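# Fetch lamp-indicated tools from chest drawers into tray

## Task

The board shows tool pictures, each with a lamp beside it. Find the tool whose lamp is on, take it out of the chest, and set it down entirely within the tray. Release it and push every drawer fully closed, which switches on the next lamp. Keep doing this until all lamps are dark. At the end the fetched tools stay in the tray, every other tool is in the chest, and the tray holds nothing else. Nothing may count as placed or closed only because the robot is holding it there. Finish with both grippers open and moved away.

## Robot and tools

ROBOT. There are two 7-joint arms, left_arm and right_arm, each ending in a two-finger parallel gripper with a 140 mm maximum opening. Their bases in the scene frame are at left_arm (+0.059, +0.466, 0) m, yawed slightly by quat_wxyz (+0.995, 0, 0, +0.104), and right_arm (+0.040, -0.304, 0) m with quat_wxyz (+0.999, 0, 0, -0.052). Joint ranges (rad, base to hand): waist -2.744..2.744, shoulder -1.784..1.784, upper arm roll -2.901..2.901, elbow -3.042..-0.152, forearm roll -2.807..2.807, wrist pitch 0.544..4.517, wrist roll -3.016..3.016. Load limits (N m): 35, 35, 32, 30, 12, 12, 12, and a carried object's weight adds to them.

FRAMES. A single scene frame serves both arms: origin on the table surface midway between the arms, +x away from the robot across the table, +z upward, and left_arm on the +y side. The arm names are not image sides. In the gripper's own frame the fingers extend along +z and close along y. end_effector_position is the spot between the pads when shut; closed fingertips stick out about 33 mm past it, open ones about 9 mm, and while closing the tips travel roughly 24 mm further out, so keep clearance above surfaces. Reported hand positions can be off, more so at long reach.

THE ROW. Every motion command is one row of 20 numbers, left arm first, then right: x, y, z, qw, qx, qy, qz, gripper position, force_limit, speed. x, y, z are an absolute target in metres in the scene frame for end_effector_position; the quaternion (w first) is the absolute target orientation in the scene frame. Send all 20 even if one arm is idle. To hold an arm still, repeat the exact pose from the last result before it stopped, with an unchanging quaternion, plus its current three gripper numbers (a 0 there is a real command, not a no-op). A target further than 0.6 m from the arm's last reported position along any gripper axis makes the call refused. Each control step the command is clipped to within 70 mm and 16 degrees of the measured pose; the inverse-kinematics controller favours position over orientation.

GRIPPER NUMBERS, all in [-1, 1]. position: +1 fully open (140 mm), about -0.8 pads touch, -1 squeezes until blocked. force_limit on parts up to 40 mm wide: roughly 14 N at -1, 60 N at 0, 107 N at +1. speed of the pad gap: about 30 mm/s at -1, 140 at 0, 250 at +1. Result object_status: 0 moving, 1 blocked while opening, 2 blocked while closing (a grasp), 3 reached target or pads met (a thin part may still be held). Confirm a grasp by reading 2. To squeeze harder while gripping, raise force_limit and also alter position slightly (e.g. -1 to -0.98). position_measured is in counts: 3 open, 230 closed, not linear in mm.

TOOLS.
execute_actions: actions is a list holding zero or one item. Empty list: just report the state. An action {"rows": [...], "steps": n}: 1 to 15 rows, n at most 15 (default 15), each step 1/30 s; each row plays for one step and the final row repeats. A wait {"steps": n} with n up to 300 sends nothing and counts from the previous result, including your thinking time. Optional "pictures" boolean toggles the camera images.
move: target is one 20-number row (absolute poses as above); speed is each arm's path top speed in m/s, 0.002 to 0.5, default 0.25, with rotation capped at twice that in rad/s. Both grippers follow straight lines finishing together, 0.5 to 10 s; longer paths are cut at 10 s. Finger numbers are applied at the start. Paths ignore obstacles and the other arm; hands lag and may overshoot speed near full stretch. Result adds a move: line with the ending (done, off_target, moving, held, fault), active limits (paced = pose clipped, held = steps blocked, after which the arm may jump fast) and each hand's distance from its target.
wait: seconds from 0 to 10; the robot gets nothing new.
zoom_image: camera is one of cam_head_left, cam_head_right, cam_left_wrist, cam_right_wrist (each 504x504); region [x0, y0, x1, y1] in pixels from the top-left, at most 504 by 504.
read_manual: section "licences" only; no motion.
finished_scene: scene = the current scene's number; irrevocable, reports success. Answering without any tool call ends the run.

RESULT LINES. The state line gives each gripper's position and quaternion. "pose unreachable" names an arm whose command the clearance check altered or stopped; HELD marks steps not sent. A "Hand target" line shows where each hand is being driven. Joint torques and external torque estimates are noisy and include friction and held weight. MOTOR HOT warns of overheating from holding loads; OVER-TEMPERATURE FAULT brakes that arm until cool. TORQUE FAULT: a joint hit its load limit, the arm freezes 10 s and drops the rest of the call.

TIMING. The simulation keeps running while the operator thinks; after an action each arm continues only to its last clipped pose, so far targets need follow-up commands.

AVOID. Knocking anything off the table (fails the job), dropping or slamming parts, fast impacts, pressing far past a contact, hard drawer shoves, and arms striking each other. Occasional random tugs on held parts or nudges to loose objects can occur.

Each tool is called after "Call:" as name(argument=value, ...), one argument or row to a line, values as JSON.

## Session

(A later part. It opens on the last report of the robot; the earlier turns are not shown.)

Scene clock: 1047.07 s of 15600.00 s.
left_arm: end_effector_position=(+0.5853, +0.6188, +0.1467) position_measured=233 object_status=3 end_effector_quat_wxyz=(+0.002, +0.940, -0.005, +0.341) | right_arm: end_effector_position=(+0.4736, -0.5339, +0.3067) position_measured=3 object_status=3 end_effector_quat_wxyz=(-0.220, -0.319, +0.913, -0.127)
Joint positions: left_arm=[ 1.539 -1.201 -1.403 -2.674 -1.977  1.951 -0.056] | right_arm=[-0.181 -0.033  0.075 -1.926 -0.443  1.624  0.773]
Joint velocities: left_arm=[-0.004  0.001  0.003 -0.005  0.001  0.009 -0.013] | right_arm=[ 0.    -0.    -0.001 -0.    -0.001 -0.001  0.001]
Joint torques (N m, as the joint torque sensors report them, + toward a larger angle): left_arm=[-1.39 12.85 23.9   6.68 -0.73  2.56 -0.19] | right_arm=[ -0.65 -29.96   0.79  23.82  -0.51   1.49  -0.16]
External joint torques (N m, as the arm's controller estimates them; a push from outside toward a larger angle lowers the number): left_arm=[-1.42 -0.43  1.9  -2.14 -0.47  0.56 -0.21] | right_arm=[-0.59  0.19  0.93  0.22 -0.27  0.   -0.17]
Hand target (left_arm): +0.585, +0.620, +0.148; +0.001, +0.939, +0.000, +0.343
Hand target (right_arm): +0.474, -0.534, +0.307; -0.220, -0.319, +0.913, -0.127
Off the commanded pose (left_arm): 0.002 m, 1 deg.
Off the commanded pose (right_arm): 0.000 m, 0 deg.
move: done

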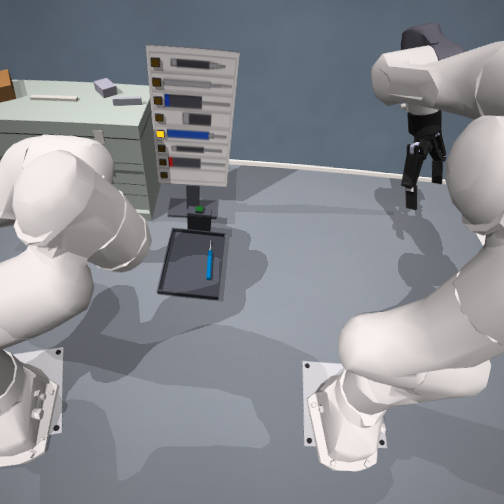

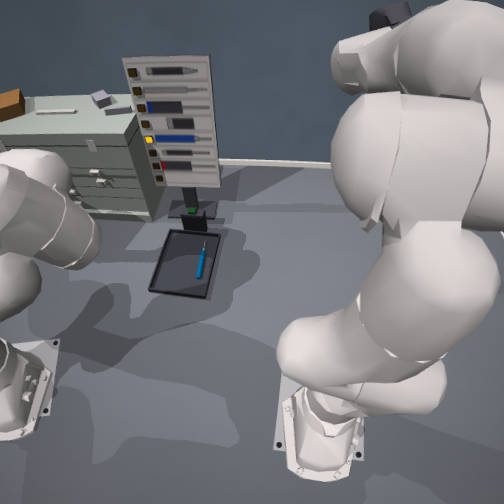

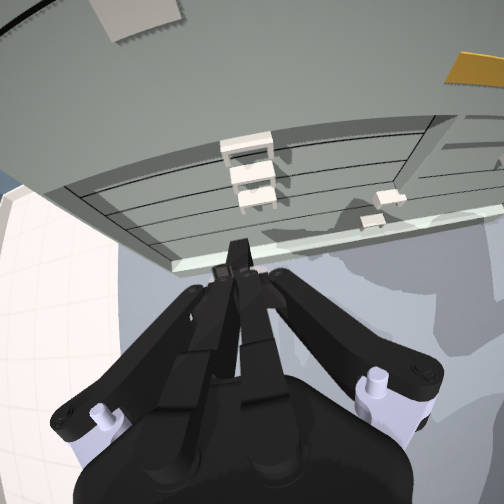

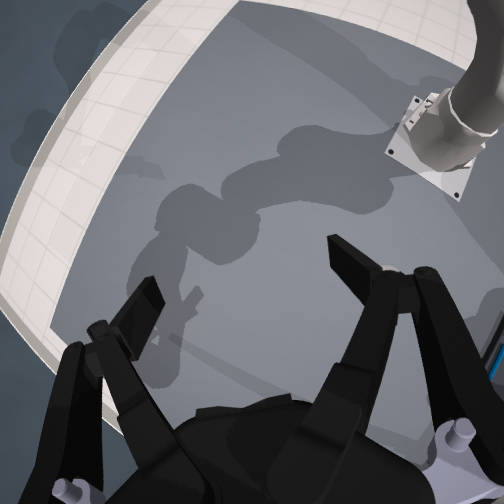

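Call:
move(
  target=[0.588,0.55,0.115,0,0.94,0,0.342,-1,0,0,0.4736,-0.5339,0.3067,-0.220,-0.319,0.913,-0.127,1,0,0],
  speed=0.08,
)

Call:
move(
  target=[0.614,0.55,0.115,0,0.94,0,0.342,-1,0,0,0.4736,-0.5339,0.3067,-0.220,-0.319,0.913,-0.127,1,0,0],
  speed=0.03,
)

Call:
move(
  target=[0.59,0.55,0.075,0,0.94,0,0.342,-1,0,0,0.4736,-0.5339,0.3067,-0.220,-0.319,0.913,-0.127,1,0,0],
  speed=0.05,
)

Call:
move(
  target=[0.614,0.55,0.075,0,0.94,0,0.342,-1,0,0,0.4736,-0.5339,0.3067,-0.220,-0.319,0.913,-0.127,1,0,0],
  speed=0.03,
)

Call:
move(
  target=[0.57,0.55,0.085,0,0.94,0,0.342,-1,0,0,0.4736,-0.5339,0.3067,-0.220,-0.319,0.913,-0.127,1,0,0],
  speed=0.05,
)

Scene clock: 1065.63 s of 15600.00 s.
left_arm: end_effector_position=(+0.5884, +0.5506, +0.1155) position_measured=233 object_status=3 end_effector_quat_wxyz=(+0.000, +0.940, -0.005, +0.341) | right_arm: end_effector_position=(+0.4736, -0.5339, +0.3067) position_measured=3 object_status=3 end_effector_quat_wxyz=(-0.220, -0.319, +0.913, -0.127)
Joint positions: left_arm=[ 1.336 -1.227 -1.51  -2.722 -2.093  2.084 -0.161] | right_arm=[-0.181 -0.033  0.075 -1.926 -0.443  1.624  0.773]
Joint velocities: left_arm=[ 0.001  0.001 -0.    -0.001 -0.002  0.012 -0.021] | right_arm=[ 0.    -0.001  0.001 -0.001  0.001 -0.001 -0.002]
Joint torques (N m, as the joint torque sensors report them, + toward a larger angle): left_arm=[-1.26 14.86 21.2   4.96 -0.47  2.69 -0.17] | right_arm=[ -0.34 -29.97   1.03  23.44  -0.54   1.45  -0.07]
External joint torques (N m, as the arm's controller estimates them; a push from outside toward a larger angle lowers the number): left_arm=[-1.31  1.48 -0.26 -1.21 -0.5   0.51 -0.19] | right_arm=[-0.38  0.38  1.06 -0.23 -0.31 -0.04 -0.08]
Hand target (left_arm): +0.588, +0.551, +0.115; +0.001, +0.940, +0.000, +0.342
Hand target (right_arm): +0.474, -0.534, +0.307; -0.220, -0.319, +0.913, -0.127
Off the commanded pose (left_arm): 0.001 m, 1 deg.
Off the commanded pose (right_arm): 0.000 m, 0 deg.
After step 90, 14.07 s passed at rest.
move: done

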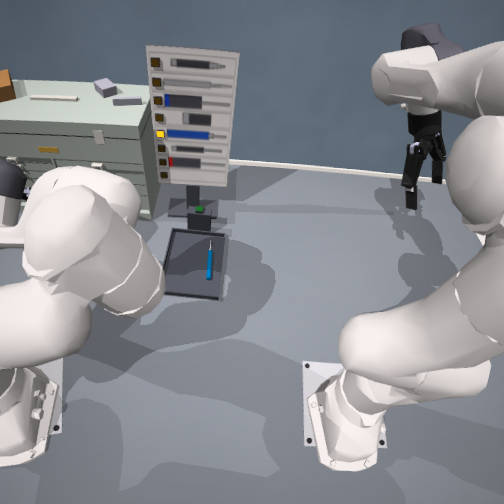

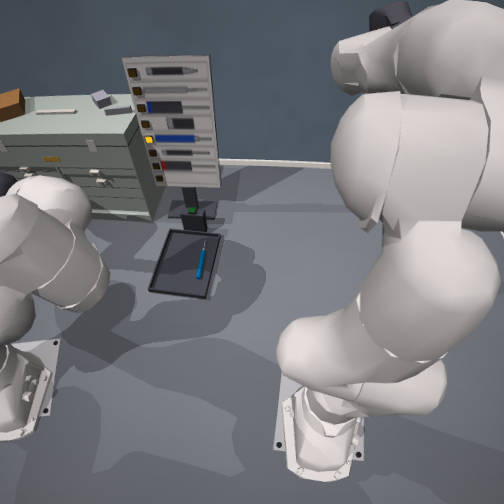

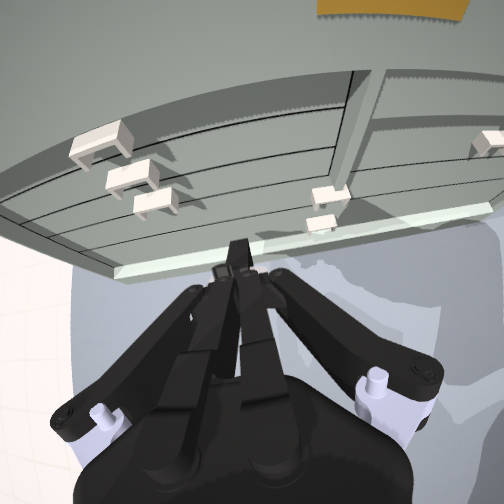

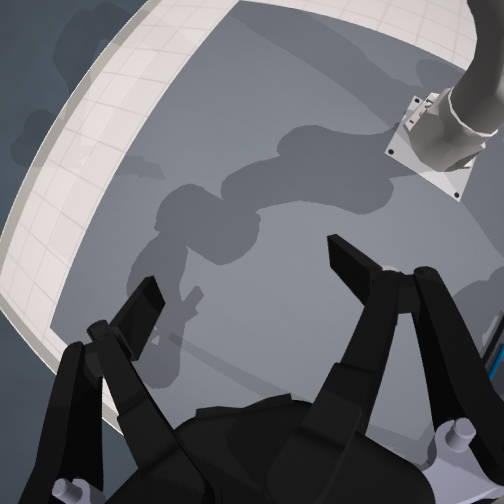

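Scene clock: 1066.70 s of 15600.00 s.
left_arm: end_effector_position=(+0.6094, +0.5488, +0.1149) position_measured=233 object_status=3 end_effector_quat_wxyz=(+0.001, +0.940, -0.005, +0.340) | right_arm: end_effector_position=(+0.4736, -0.5339, +0.3067) position_measured=3 object_status=3 end_effector_quat_wxyz=(-0.220, -0.319, +0.913, -0.127)
Joint positions: left_arm=[ 1.385 -1.227 -1.534 -2.657 -2.089  2.092 -0.18 ] | right_arm=[-0.181 -0.033  0.075 -1.926 -0.443  1.624  0.773]
Joint velocities: left_arm=[ 0.001 -0.002  0.001  0.001  0.003 -0.001 -0.013] | right_arm=[-0.001 -0.001  0.     0.001  0.001 -0.001  0.   ]
Joint torques (N m, as the joint torque sensors report them, + toward a larger angle): left_arm=[ 5.16 13.48 19.03 13.65 -1.07  3.49 -0.4 ] | right_arm=[ -0.39 -30.19   0.67  23.87  -0.52   1.46  -0.14]
External joint torques (N m, as the arm's controller estimates them; a push from outside toward a larger angle lowers the number): left_arm=[ 5.14 -0.94 -3.68  7.48 -1.12  1.27 -0.41] | right_arm=[-0.42  0.07  0.71  0.24 -0.29 -0.03 -0.15]
Hand target (left_arm): +0.614, +0.550, +0.115; -0.000, +0.940, -0.000, +0.342
Hand target (right_arm): +0.474, -0.534, +0.307; -0.220, -0.319, +0.913, -0.127
Off the commanded pose (left_arm): 0.005 m, 1 deg.
Off the commanded pose (right_arm): 0.000 m, 0 deg.
move: off_target (left_arm)

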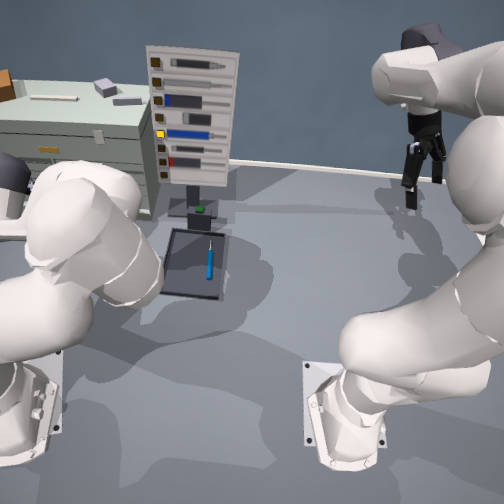

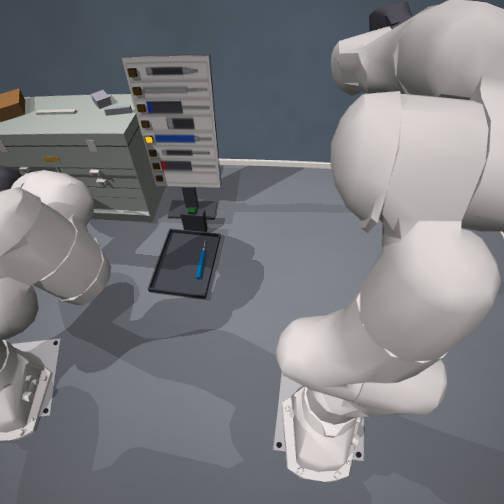

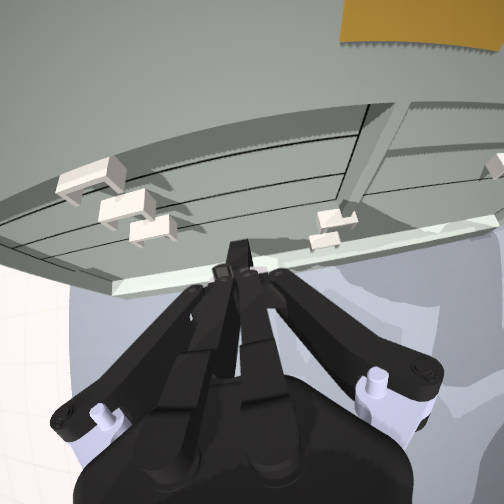

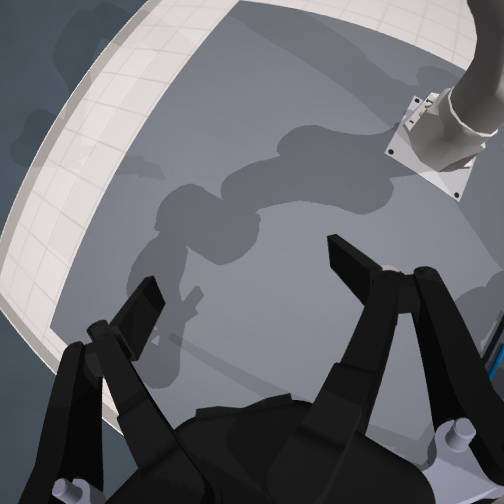

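Scene clock: 1067.87 s of 15600.00 s.
left_arm: end_effector_position=(+0.5913, +0.5503, +0.0762) position_measured=233 object_status=3 end_effector_quat_wxyz=(+0.001, +0.940, +0.003, +0.342) | right_arm: end_effector_position=(+0.4736, -0.5339, +0.3067) position_measured=3 object_status=3 end_effector_quat_wxyz=(-0.220, -0.319, +0.913, -0.127)
Joint positions: left_arm=[ 1.383 -1.254 -1.64  -2.704 -2.229  2.094 -0.136] | right_arm=[-0.181 -0.033  0.075 -1.926 -0.443  1.624  0.773]
Joint velocities: left_arm=[ 0.001 -0.011 -0.004 -0.003 -0.026 -0.     0.021] | right_arm=[-0.001 -0.    -0.001  0.     0.001  0.    -0.001]
Joint torques (N m, as the joint torque sensors report them, + toward a larger angle): left_arm=[ 0.35 13.99 21.36  2.15 -0.46  1.78  0.28] | right_arm=[ -0.43 -29.22   1.23  23.57  -0.56   1.45  -0.13]
External joint torques (N m, as the arm's controller estimates them; a push from outside toward a larger angle lowers the number): left_arm=[ 0.36 -0.83 -0.72 -1.45 -0.49 -0.34  0.26] | right_arm=[-0.39  1.04  1.34 -0.09 -0.33 -0.04 -0.14]
Hand target (left_arm): +0.591, +0.551, +0.076; -0.001, +0.939, -0.000, +0.343
Hand target (right_arm): +0.474, -0.534, +0.307; -0.220, -0.319, +0.913, -0.127
Off the commanded pose (left_arm): 0.002 m, 0 deg.
Off the commanded pose (right_arm): 0.000 m, 0 deg.
move: done

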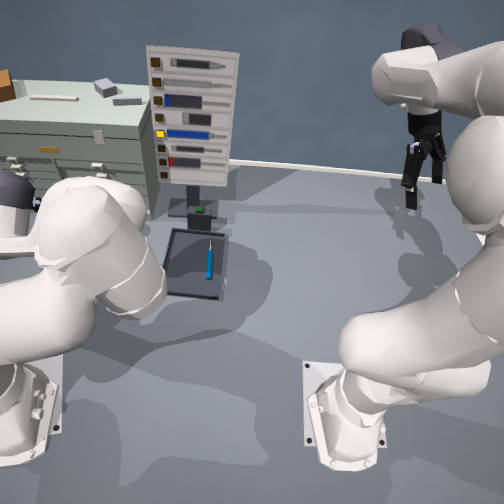

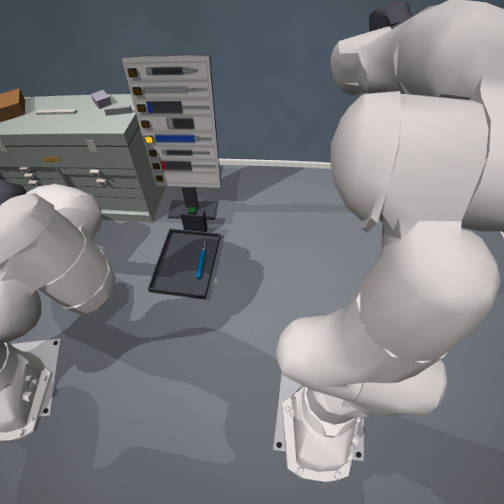

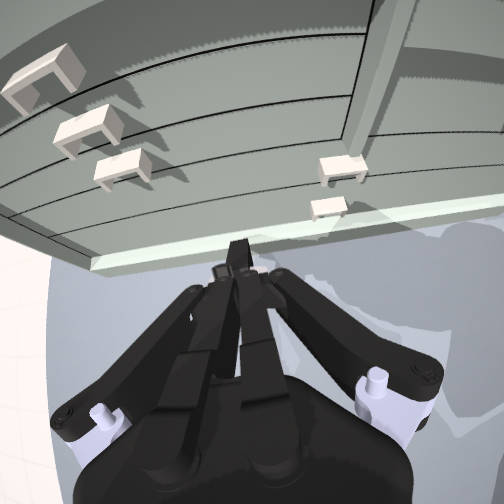

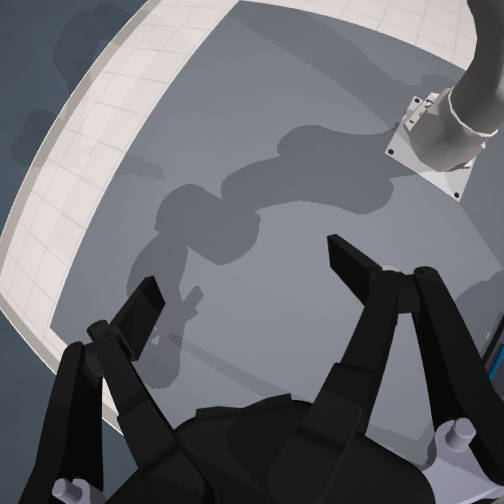

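Scene clock: 1068.87 s of 15600.00 s.
left_arm: end_effector_position=(+0.6100, +0.5488, +0.0757) position_measured=233 object_status=3 end_effector_quat_wxyz=(+0.001, +0.940, -0.003, +0.341) | right_arm: end_effector_position=(+0.4736, -0.5339, +0.3067) position_measured=3 object_status=3 end_effector_quat_wxyz=(-0.220, -0.319, +0.913, -0.127)
Joint positions: left_arm=[ 1.427 -1.259 -1.652 -2.647 -2.219  2.095 -0.14 ] | right_arm=[-0.181 -0.033  0.075 -1.926 -0.443  1.624  0.773]
Joint velocities: left_arm=[ 0.003 -0.001  0.     0.001  0.002 -0.    -0.   ] | right_arm=[-0.001 -0.001  0.    -0.001 -0.     0.001  0.002]
Joint torques (N m, as the joint torque sensors report them, + toward a larger angle): left_arm=[ 5.44 14.26 20.32 10.73 -0.52  3.13 -0.44] | right_arm=[ -0.24 -29.83   0.76  23.86  -0.5    1.46  -0.13]
External joint torques (N m, as the arm's controller estimates them; a push from outside toward a larger angle lowers the number): left_arm=[ 5.38 -1.49 -2.74  7.14 -0.57  0.98 -0.45] | right_arm=[-0.32  0.46  0.76  0.22 -0.28 -0.03 -0.14]
Hand target (left_arm): +0.614, +0.550, +0.075; -0.000, +0.940, -0.000, +0.342
Hand target (right_arm): +0.474, -0.534, +0.307; -0.220, -0.319, +0.913, -0.127
Off the commanded pose (left_arm): 0.004 m, 0 deg.
Off the commanded pose (right_arm): 0.000 m, 0 deg.
move: off_target (left_arm)

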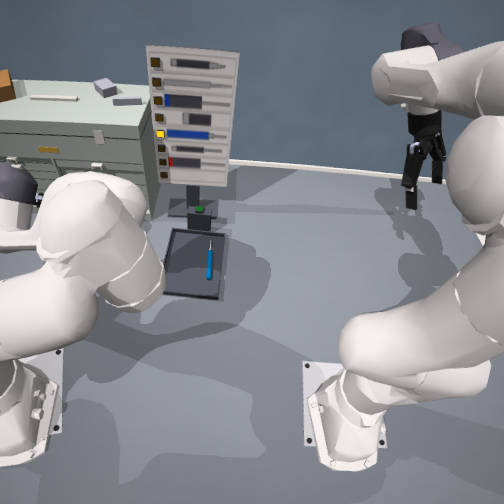

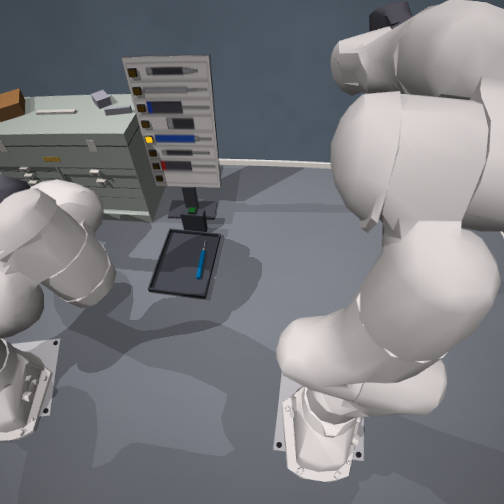

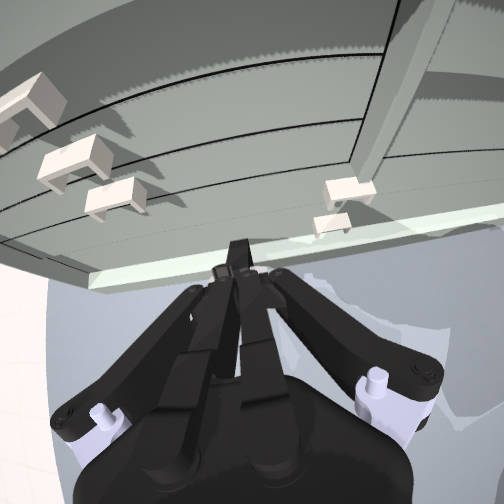

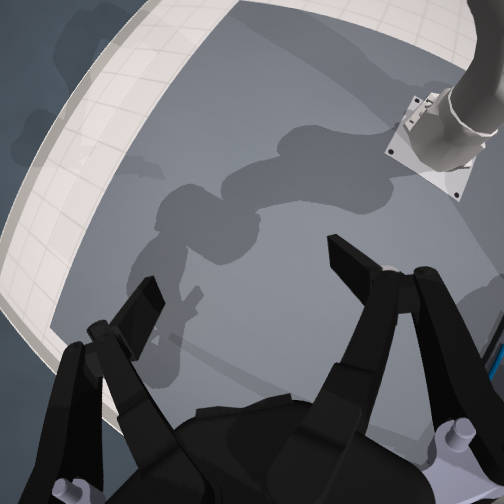

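Scene clock: 1070.00 s of 15600.00 s.
left_arm: end_effector_position=(+0.5709, +0.5512, +0.0848) position_measured=233 object_status=3 end_effector_quat_wxyz=(+0.000, +0.939, +0.004, +0.343) | right_arm: end_effector_position=(+0.4736, -0.5339, +0.3067) position_measured=3 object_status=3 end_effector_quat_wxyz=(-0.220, -0.319, +0.913, -0.127)
Joint positions: left_arm=[ 1.324 -1.25  -1.599 -2.77  -2.213  2.083 -0.131] | right_arm=[-0.181 -0.033  0.075 -1.926 -0.443  1.624  0.773]
Joint velocities: left_arm=[-0.004 -0.001  0.003 -0.003 -0.    -0.005  0.003] | right_arm=[-0.002  0.    -0.     0.001  0.    -0.    -0.001]
Joint torques (N m, as the joint torque sensors report them, + toward a larger angle): left_arm=[-0.73 13.67 23.21  2.    0.68  1.77  0.2 ] | right_arm=[ -0.71 -29.64   0.68  23.61  -0.48   1.48  -0.17]
External joint torques (N m, as the arm's controller estimates them; a push from outside toward a larger angle lowers the number): left_arm=[-0.76  0.22  2.42 -2.    0.68 -0.35  0.19] | right_arm=[-0.7   0.5   0.77  0.02 -0.25  0.   -0.18]
Hand target (left_arm): +0.570, +0.550, +0.085; +0.001, +0.940, +0.000, +0.342
Hand target (right_arm): +0.474, -0.534, +0.307; -0.220, -0.319, +0.913, -0.127
Off the commanded pose (left_arm): 0.001 m, 0 deg.
Off the commanded pose (right_arm): 0.000 m, 0 deg.
move: done

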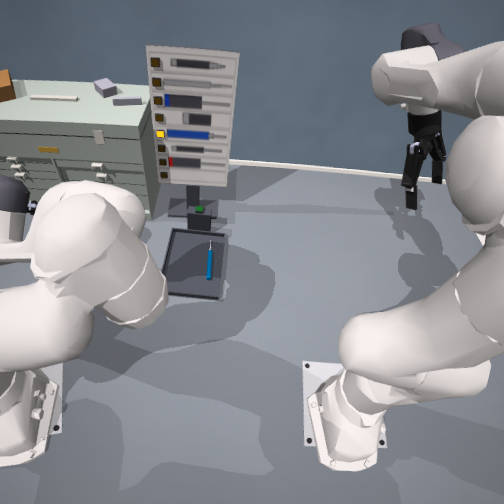

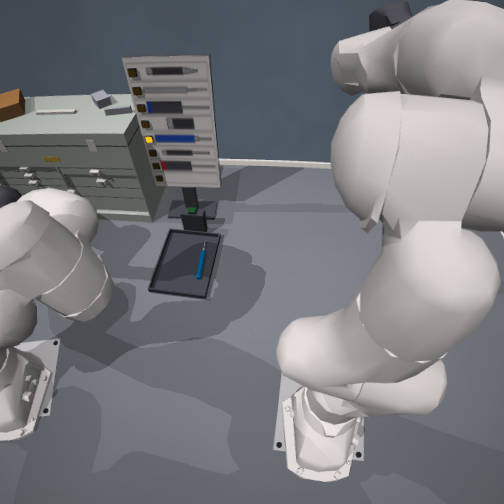

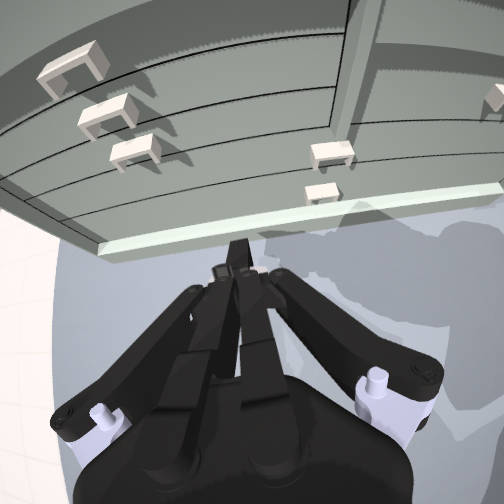

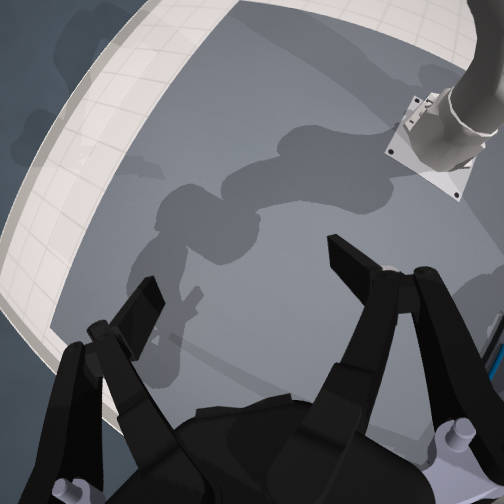

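Call:
move(
  target=[0.575,0.41,0.158,0,0.94,0,0.342,-1,0,0,0.4736,-0.5339,0.3067,-0.220,-0.319,0.913,-0.127,1,0,0],
  speed=0.1,
)

Call:
move(
  target=[0.609,0.41,0.158,0,0.94,0,0.342,-1,0,0,0.4736,-0.5339,0.3067,-0.220,-0.319,0.913,-0.127,1,0,0],
  speed=0.03,
)

Call:
move(
  target=[0.585,0.41,0.195,0,0.94,0,0.342,-1,0,0,0.4736,-0.5339,0.3067,-0.220,-0.319,0.913,-0.127,1,0,0],
  speed=0.05,
)

Call:
move(
  target=[0.609,0.41,0.195,0,0.94,0,0.342,-1,0,0,0.4736,-0.5339,0.3067,-0.220,-0.319,0.913,-0.127,1,0,0],
  speed=0.03,
)

Call:
move(
  target=[0.57,0.41,0.195,0,0.94,0,0.342,-1,0,0,0.4736,-0.5339,0.3067,-0.220,-0.319,0.913,-0.127,1,0,0],
  speed=0.05,
)

Scene clock: 1089.97 s of 15600.00 s.
left_arm: end_effector_position=(+0.5713, +0.4113, +0.1538) position_measured=233 object_status=3 end_effector_quat_wxyz=(+0.002, +0.942, -0.003, +0.337) | right_arm: end_effector_position=(+0.4736, -0.5339, +0.3067) position_measured=3 object_status=3 end_effector_quat_wxyz=(-0.220, -0.319, +0.913, -0.127)
Joint positions: left_arm=[ 0.851 -1.222 -1.431 -2.762 -1.887  2.323 -0.6  ] | right_arm=[-0.181 -0.033  0.075 -1.926 -0.443  1.624  0.773]
Joint velocities: left_arm=[-0.     0.     0.     0.002  0.004  0.002 -0.034] | right_arm=[ 0.     0.002 -0.001 -0.     0.     0.     0.002]
Joint torques (N m, as the joint torque sensors report them, + toward a larger angle): left_arm=[-1.65 12.08 22.12  8.73  1.2   3.28 -0.12] | right_arm=[ -0.12 -29.68   0.72  23.6   -0.53   1.5   -0.11]
External joint torques (N m, as the arm's controller estimates them; a push from outside toward a larger angle lowers the number): left_arm=[-1.66  0.46  2.04  1.23  0.56  0.45 -0.13] | right_arm=[-0.03  0.36  0.89  0.06 -0.3   0.02 -0.11]
Hand target (left_arm): +0.572, +0.410, +0.155; +0.004, +0.941, +0.002, +0.337
Hand target (right_arm): +0.474, -0.534, +0.307; -0.220, -0.319, +0.913, -0.127
Off the commanded pose (left_arm): 0.006 m, 1 deg.
Off the commanded pose (right_arm): 0.000 m, 0 deg.
After step 90, 14.60 s passed at rest.
move: off_target (left_arm)

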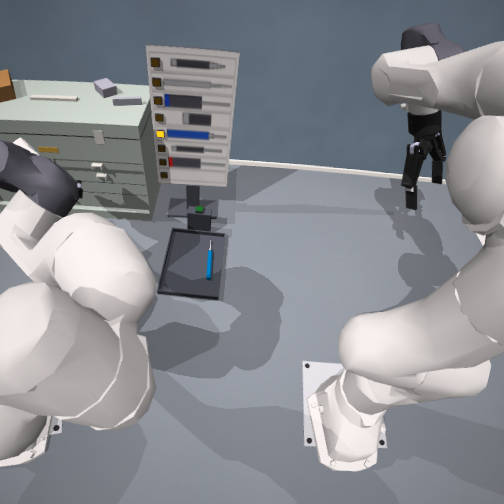

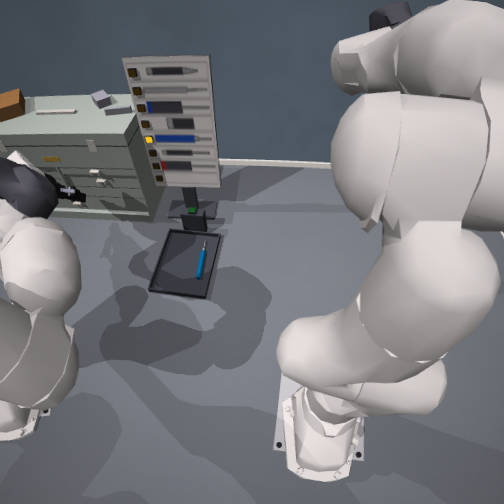

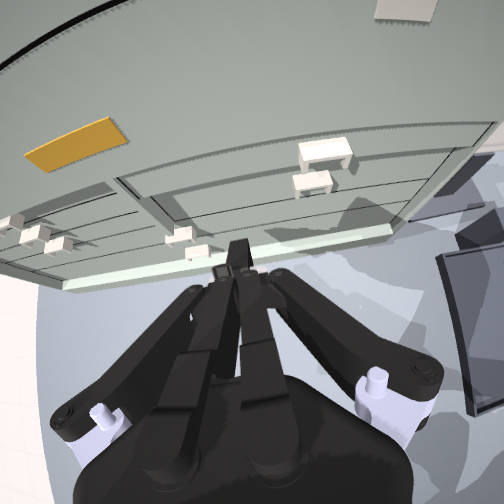

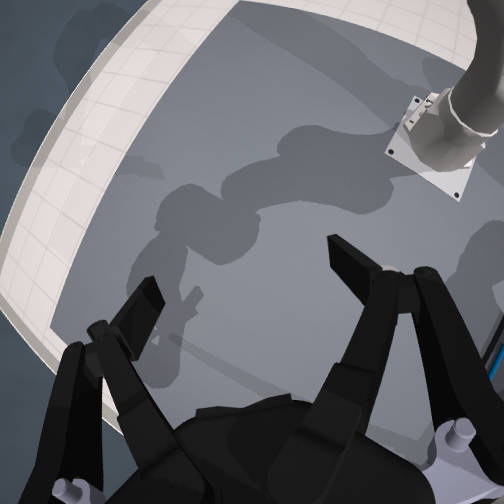

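Scene clock: 1091.47 s of 15600.00 s.
left_arm: end_effector_position=(+0.6027, +0.4110, +0.1577) position_measured=233 object_status=3 end_effector_quat_wxyz=(-0.001, +0.941, -0.001, +0.339) | right_arm: end_effector_position=(+0.4736, -0.5339, +0.3067) position_measured=3 object_status=3 end_effector_quat_wxyz=(-0.220, -0.319, +0.913, -0.127)
Joint positions: left_arm=[ 0.958 -1.222 -1.461 -2.669 -1.887  2.317 -0.598] | right_arm=[-0.181 -0.033  0.075 -1.926 -0.443  1.624  0.773]
Joint velocities: left_arm=[ 0.001  0.    -0.     0.002  0.002  0.001  0.002] | right_arm=[ 0.001 -0.002  0.     0.003  0.    -0.    -0.001]
Joint torques (N m, as the joint torque sensors report them, + toward a larger angle): left_arm=[ 9.43 12.96 18.02 17.98 -1.29  3.28  0.04] | right_arm=[  0.13 -29.55   0.68  23.49  -0.49   1.43  -0.11]
External joint torques (N m, as the arm's controller estimates them; a push from outside toward a larger angle lowers the number): left_arm=[ 9.36 -0.13 -3.89 10.63 -1.93  0.45  0.03] | right_arm=[ 0.08  0.84  0.69 -0.27 -0.27 -0.08 -0.12]
Hand target (left_arm): +0.609, +0.410, +0.159; -0.001, +0.940, -0.000, +0.342
Hand target (right_arm): +0.474, -0.534, +0.307; -0.220, -0.319, +0.913, -0.127
Off the commanded pose (left_arm): 0.006 m, 0 deg.
Off the commanded pose (right_arm): 0.000 m, 0 deg.
move: off_target (left_arm)

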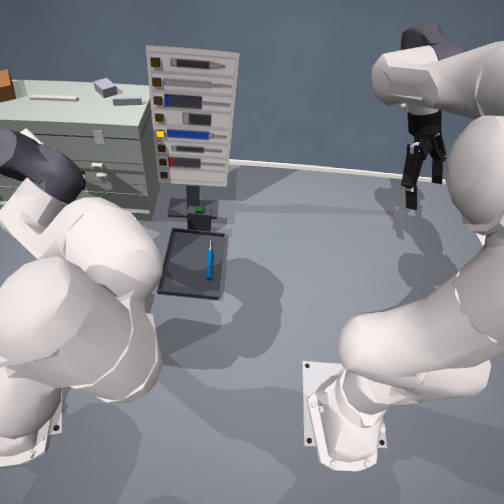

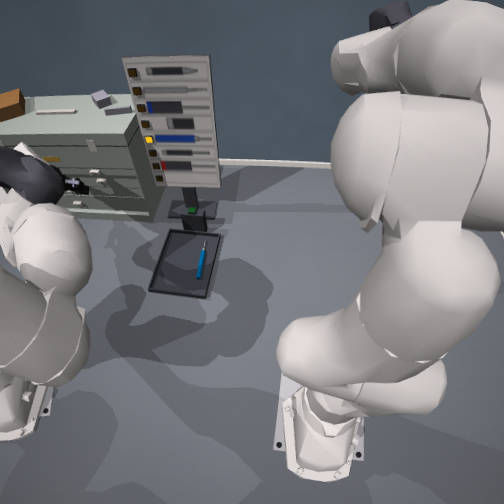

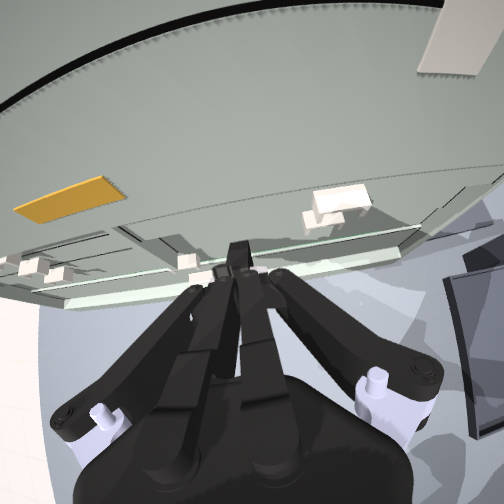

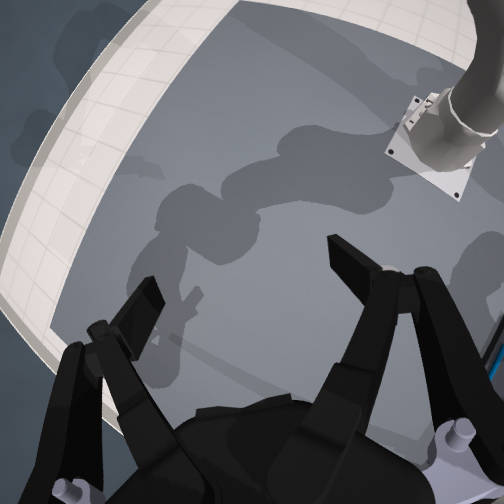

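Scene clock: 1092.60 s of 15600.00 s.
left_arm: end_effector_position=(+0.5856, +0.4101, +0.1947) position_measured=233 object_status=3 end_effector_quat_wxyz=(-0.001, +0.939, -0.005, +0.343) | right_arm: end_effector_position=(+0.4736, -0.5339, +0.3067) position_measured=3 object_status=3 end_effector_quat_wxyz=(-0.220, -0.319, +0.913, -0.127)
Joint positions: left_arm=[ 0.858 -1.221 -1.33  -2.719 -1.759  2.306 -0.649] | right_arm=[-0.181 -0.033  0.075 -1.926 -0.443  1.624  0.773]
Joint velocities: left_arm=[-0.005  0.005  0.005 -0.002  0.02   0.    -0.029] | right_arm=[-0.    -0.001 -0.     0.001 -0.     0.001 -0.   ]
Joint torques (N m, as the joint torque sensors report them, + toward a larger angle): left_arm=[-2.52 12.46 22.68  8.35  1.24  2.62 -0.13] | right_arm=[ -0.26 -29.68   0.56  23.9   -0.51   1.46  -0.13]
External joint torques (N m, as the arm's controller estimates them; a push from outside toward a larger angle lowers the number): left_arm=[-2.51  1.09  2.24 -1.32  0.61 -0.26 -0.15] | right_arm=[-0.2   0.63  0.69  0.2  -0.27 -0.03 -0.14]
Hand target (left_arm): +0.584, +0.410, +0.194; +0.001, +0.940, +0.000, +0.341
Hand target (right_arm): +0.474, -0.534, +0.307; -0.220, -0.319, +0.913, -0.127
Off the commanded pose (left_arm): 0.001 m, 1 deg.
Off the commanded pose (right_arm): 0.000 m, 0 deg.
move: done

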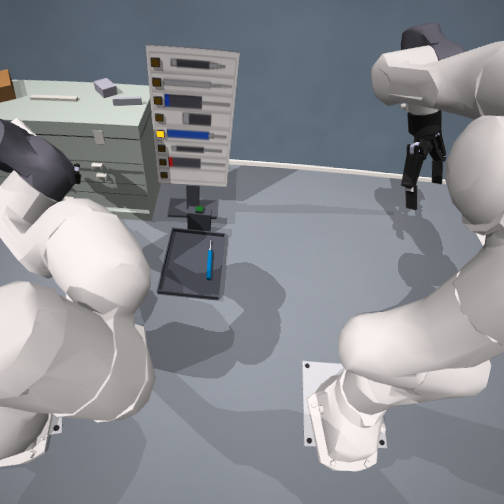

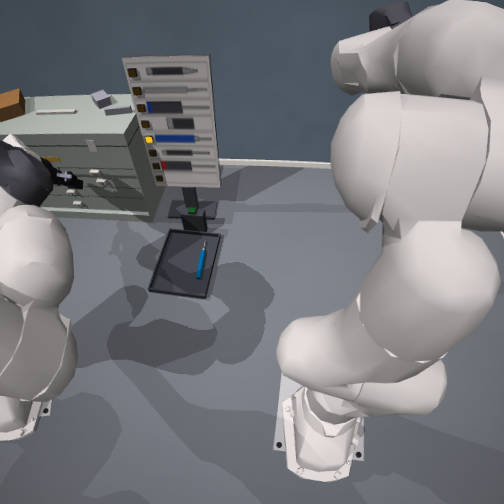

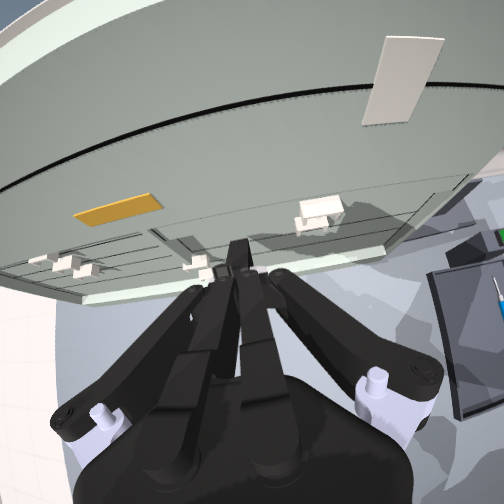

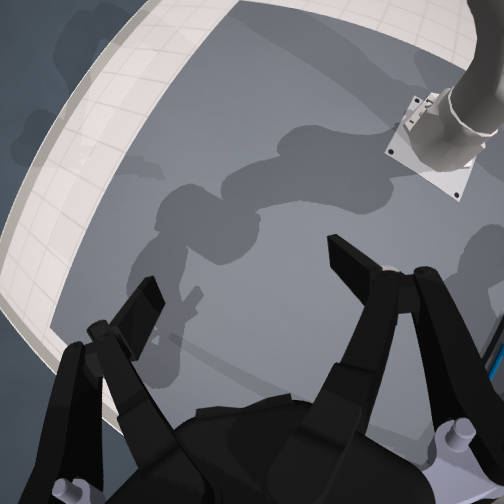

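Scene clock: 1093.60 s of 15600.00 s.
left_arm: end_effector_position=(+0.6036, +0.4107, +0.1953) position_measured=233 object_status=3 end_effector_quat_wxyz=(-0.001, +0.940, -0.002, +0.340) | right_arm: end_effector_position=(+0.4736, -0.5339, +0.3067) position_measured=3 object_status=3 end_effector_quat_wxyz=(-0.220, -0.319, +0.913, -0.127)
Joint positions: left_arm=[ 0.927 -1.206 -1.35  -2.661 -1.755  2.299 -0.649] | right_arm=[-0.181 -0.033  0.075 -1.926 -0.443  1.624  0.773]
Joint velocities: left_arm=[ 0.005  0.001  0.001  0.003  0.004 -0.002 -0.001] | right_arm=[-0.001  0.001  0.001  0.    -0.001 -0.001  0.001]
Joint torques (N m, as the joint torque sensors report them, + toward a larger angle): left_arm=[ 8.75 13.4  16.28 19.01 -1.34  3.69 -0.03] | right_arm=[ -0.38 -29.85   1.05  23.78  -0.49   1.43  -0.06]
External joint torques (N m, as the arm's controller estimates them; a push from outside toward a larger angle lowers the number): left_arm=[ 8.67  1.24 -5.26  9.47 -1.97  0.8  -0.04] | right_arm=[-0.35  0.28  1.15  0.2  -0.26 -0.06 -0.07]
Hand target (left_arm): +0.609, +0.410, +0.195; -0.001, +0.940, -0.000, +0.342
Hand target (right_arm): +0.474, -0.534, +0.307; -0.220, -0.319, +0.913, -0.127
Off the commanded pose (left_arm): 0.005 m, 0 deg.
Off the commanded pose (right_arm): 0.000 m, 0 deg.
move: off_target (left_arm)

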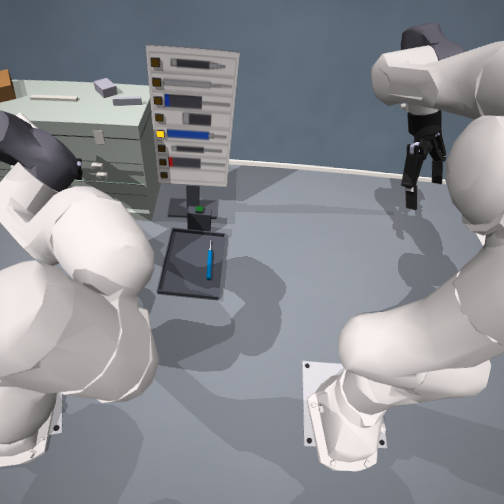

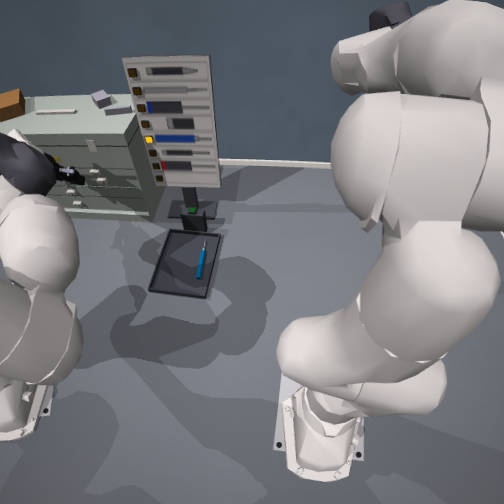

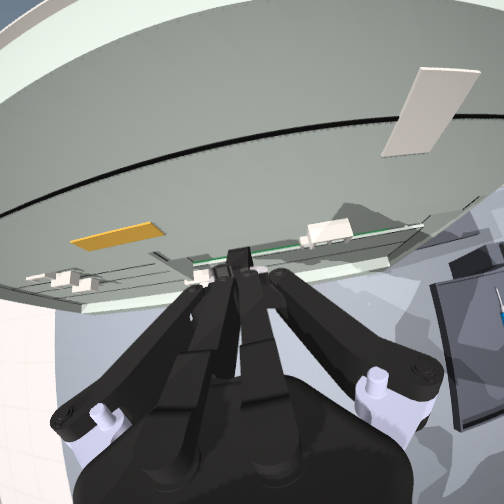

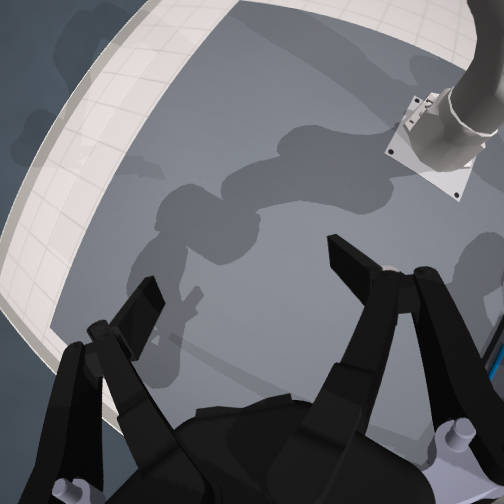

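Scene clock: 1094.57 s of 15600.00 s.
left_arm: end_effector_position=(+0.5706, +0.4090, +0.1938) position_measured=233 object_status=3 end_effector_quat_wxyz=(+0.001, +0.940, -0.003, +0.341) | right_arm: end_effector_position=(+0.4736, -0.5339, +0.3067) position_measured=3 object_status=3 end_effector_quat_wxyz=(-0.220, -0.319, +0.913, -0.127)
Joint positions: left_arm=[ 0.804 -1.237 -1.309 -2.762 -1.749  2.298 -0.666] | right_arm=[-0.181 -0.033  0.075 -1.926 -0.443  1.624  0.773]
Joint velocities: left_arm=[-0.003 -0.005  0.002 -0.004  0.003  0.    -0.017] | right_arm=[ 0.    -0.    -0.     0.001 -0.001 -0.    -0.   ]
Joint torques (N m, as the joint torque sensors report them, + toward a larger angle): left_arm=[-2.08 10.88 21.85  8.29  1.09  3.29 -0.26] | right_arm=[ -0.23 -29.86   1.01  23.66  -0.51   1.46  -0.18]
External joint torques (N m, as the arm's controller estimates them; a push from outside toward a larger angle lowers the number): left_arm=[-2.08 -0.03  2.2  -1.44  0.46  0.4  -0.27] | right_arm=[-0.21  0.45  1.1  -0.03 -0.28 -0.04 -0.19]
Hand target (left_arm): +0.570, +0.410, +0.195; +0.001, +0.940, +0.000, +0.342
Hand target (right_arm): +0.474, -0.534, +0.307; -0.220, -0.319, +0.913, -0.127
Off the commanded pose (left_arm): 0.002 m, 0 deg.
Off the commanded pose (right_arm): 0.000 m, 0 deg.
move: done

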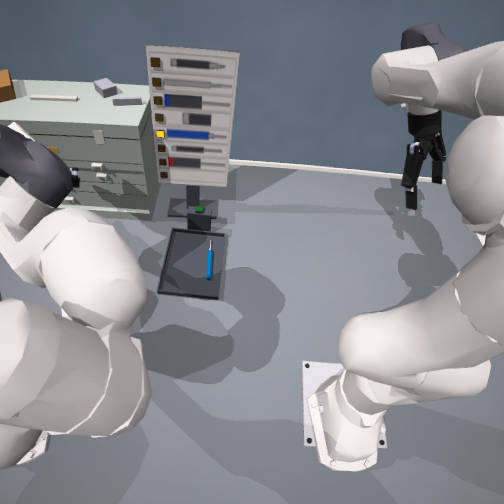

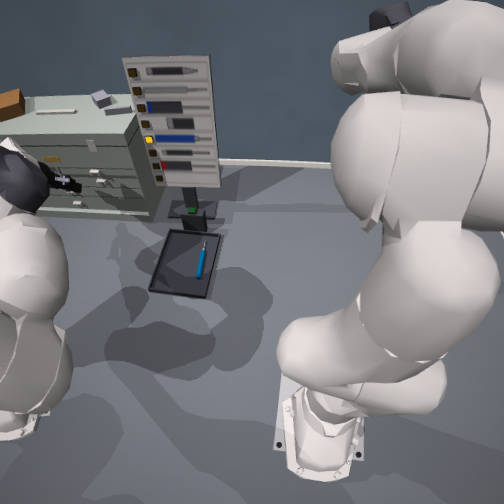

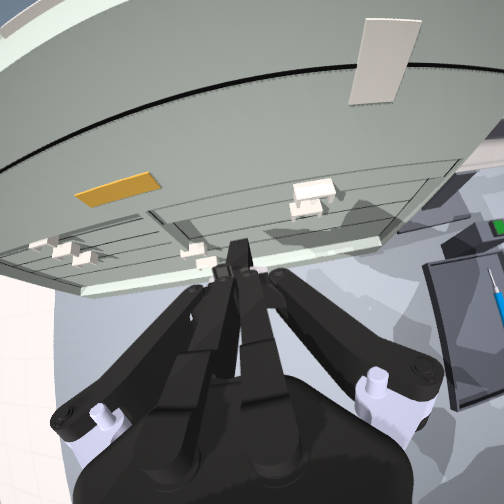

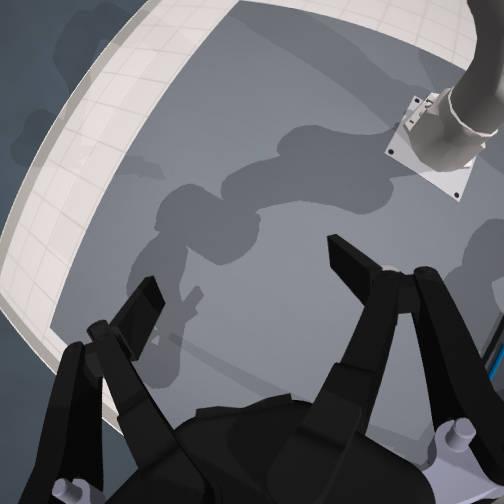

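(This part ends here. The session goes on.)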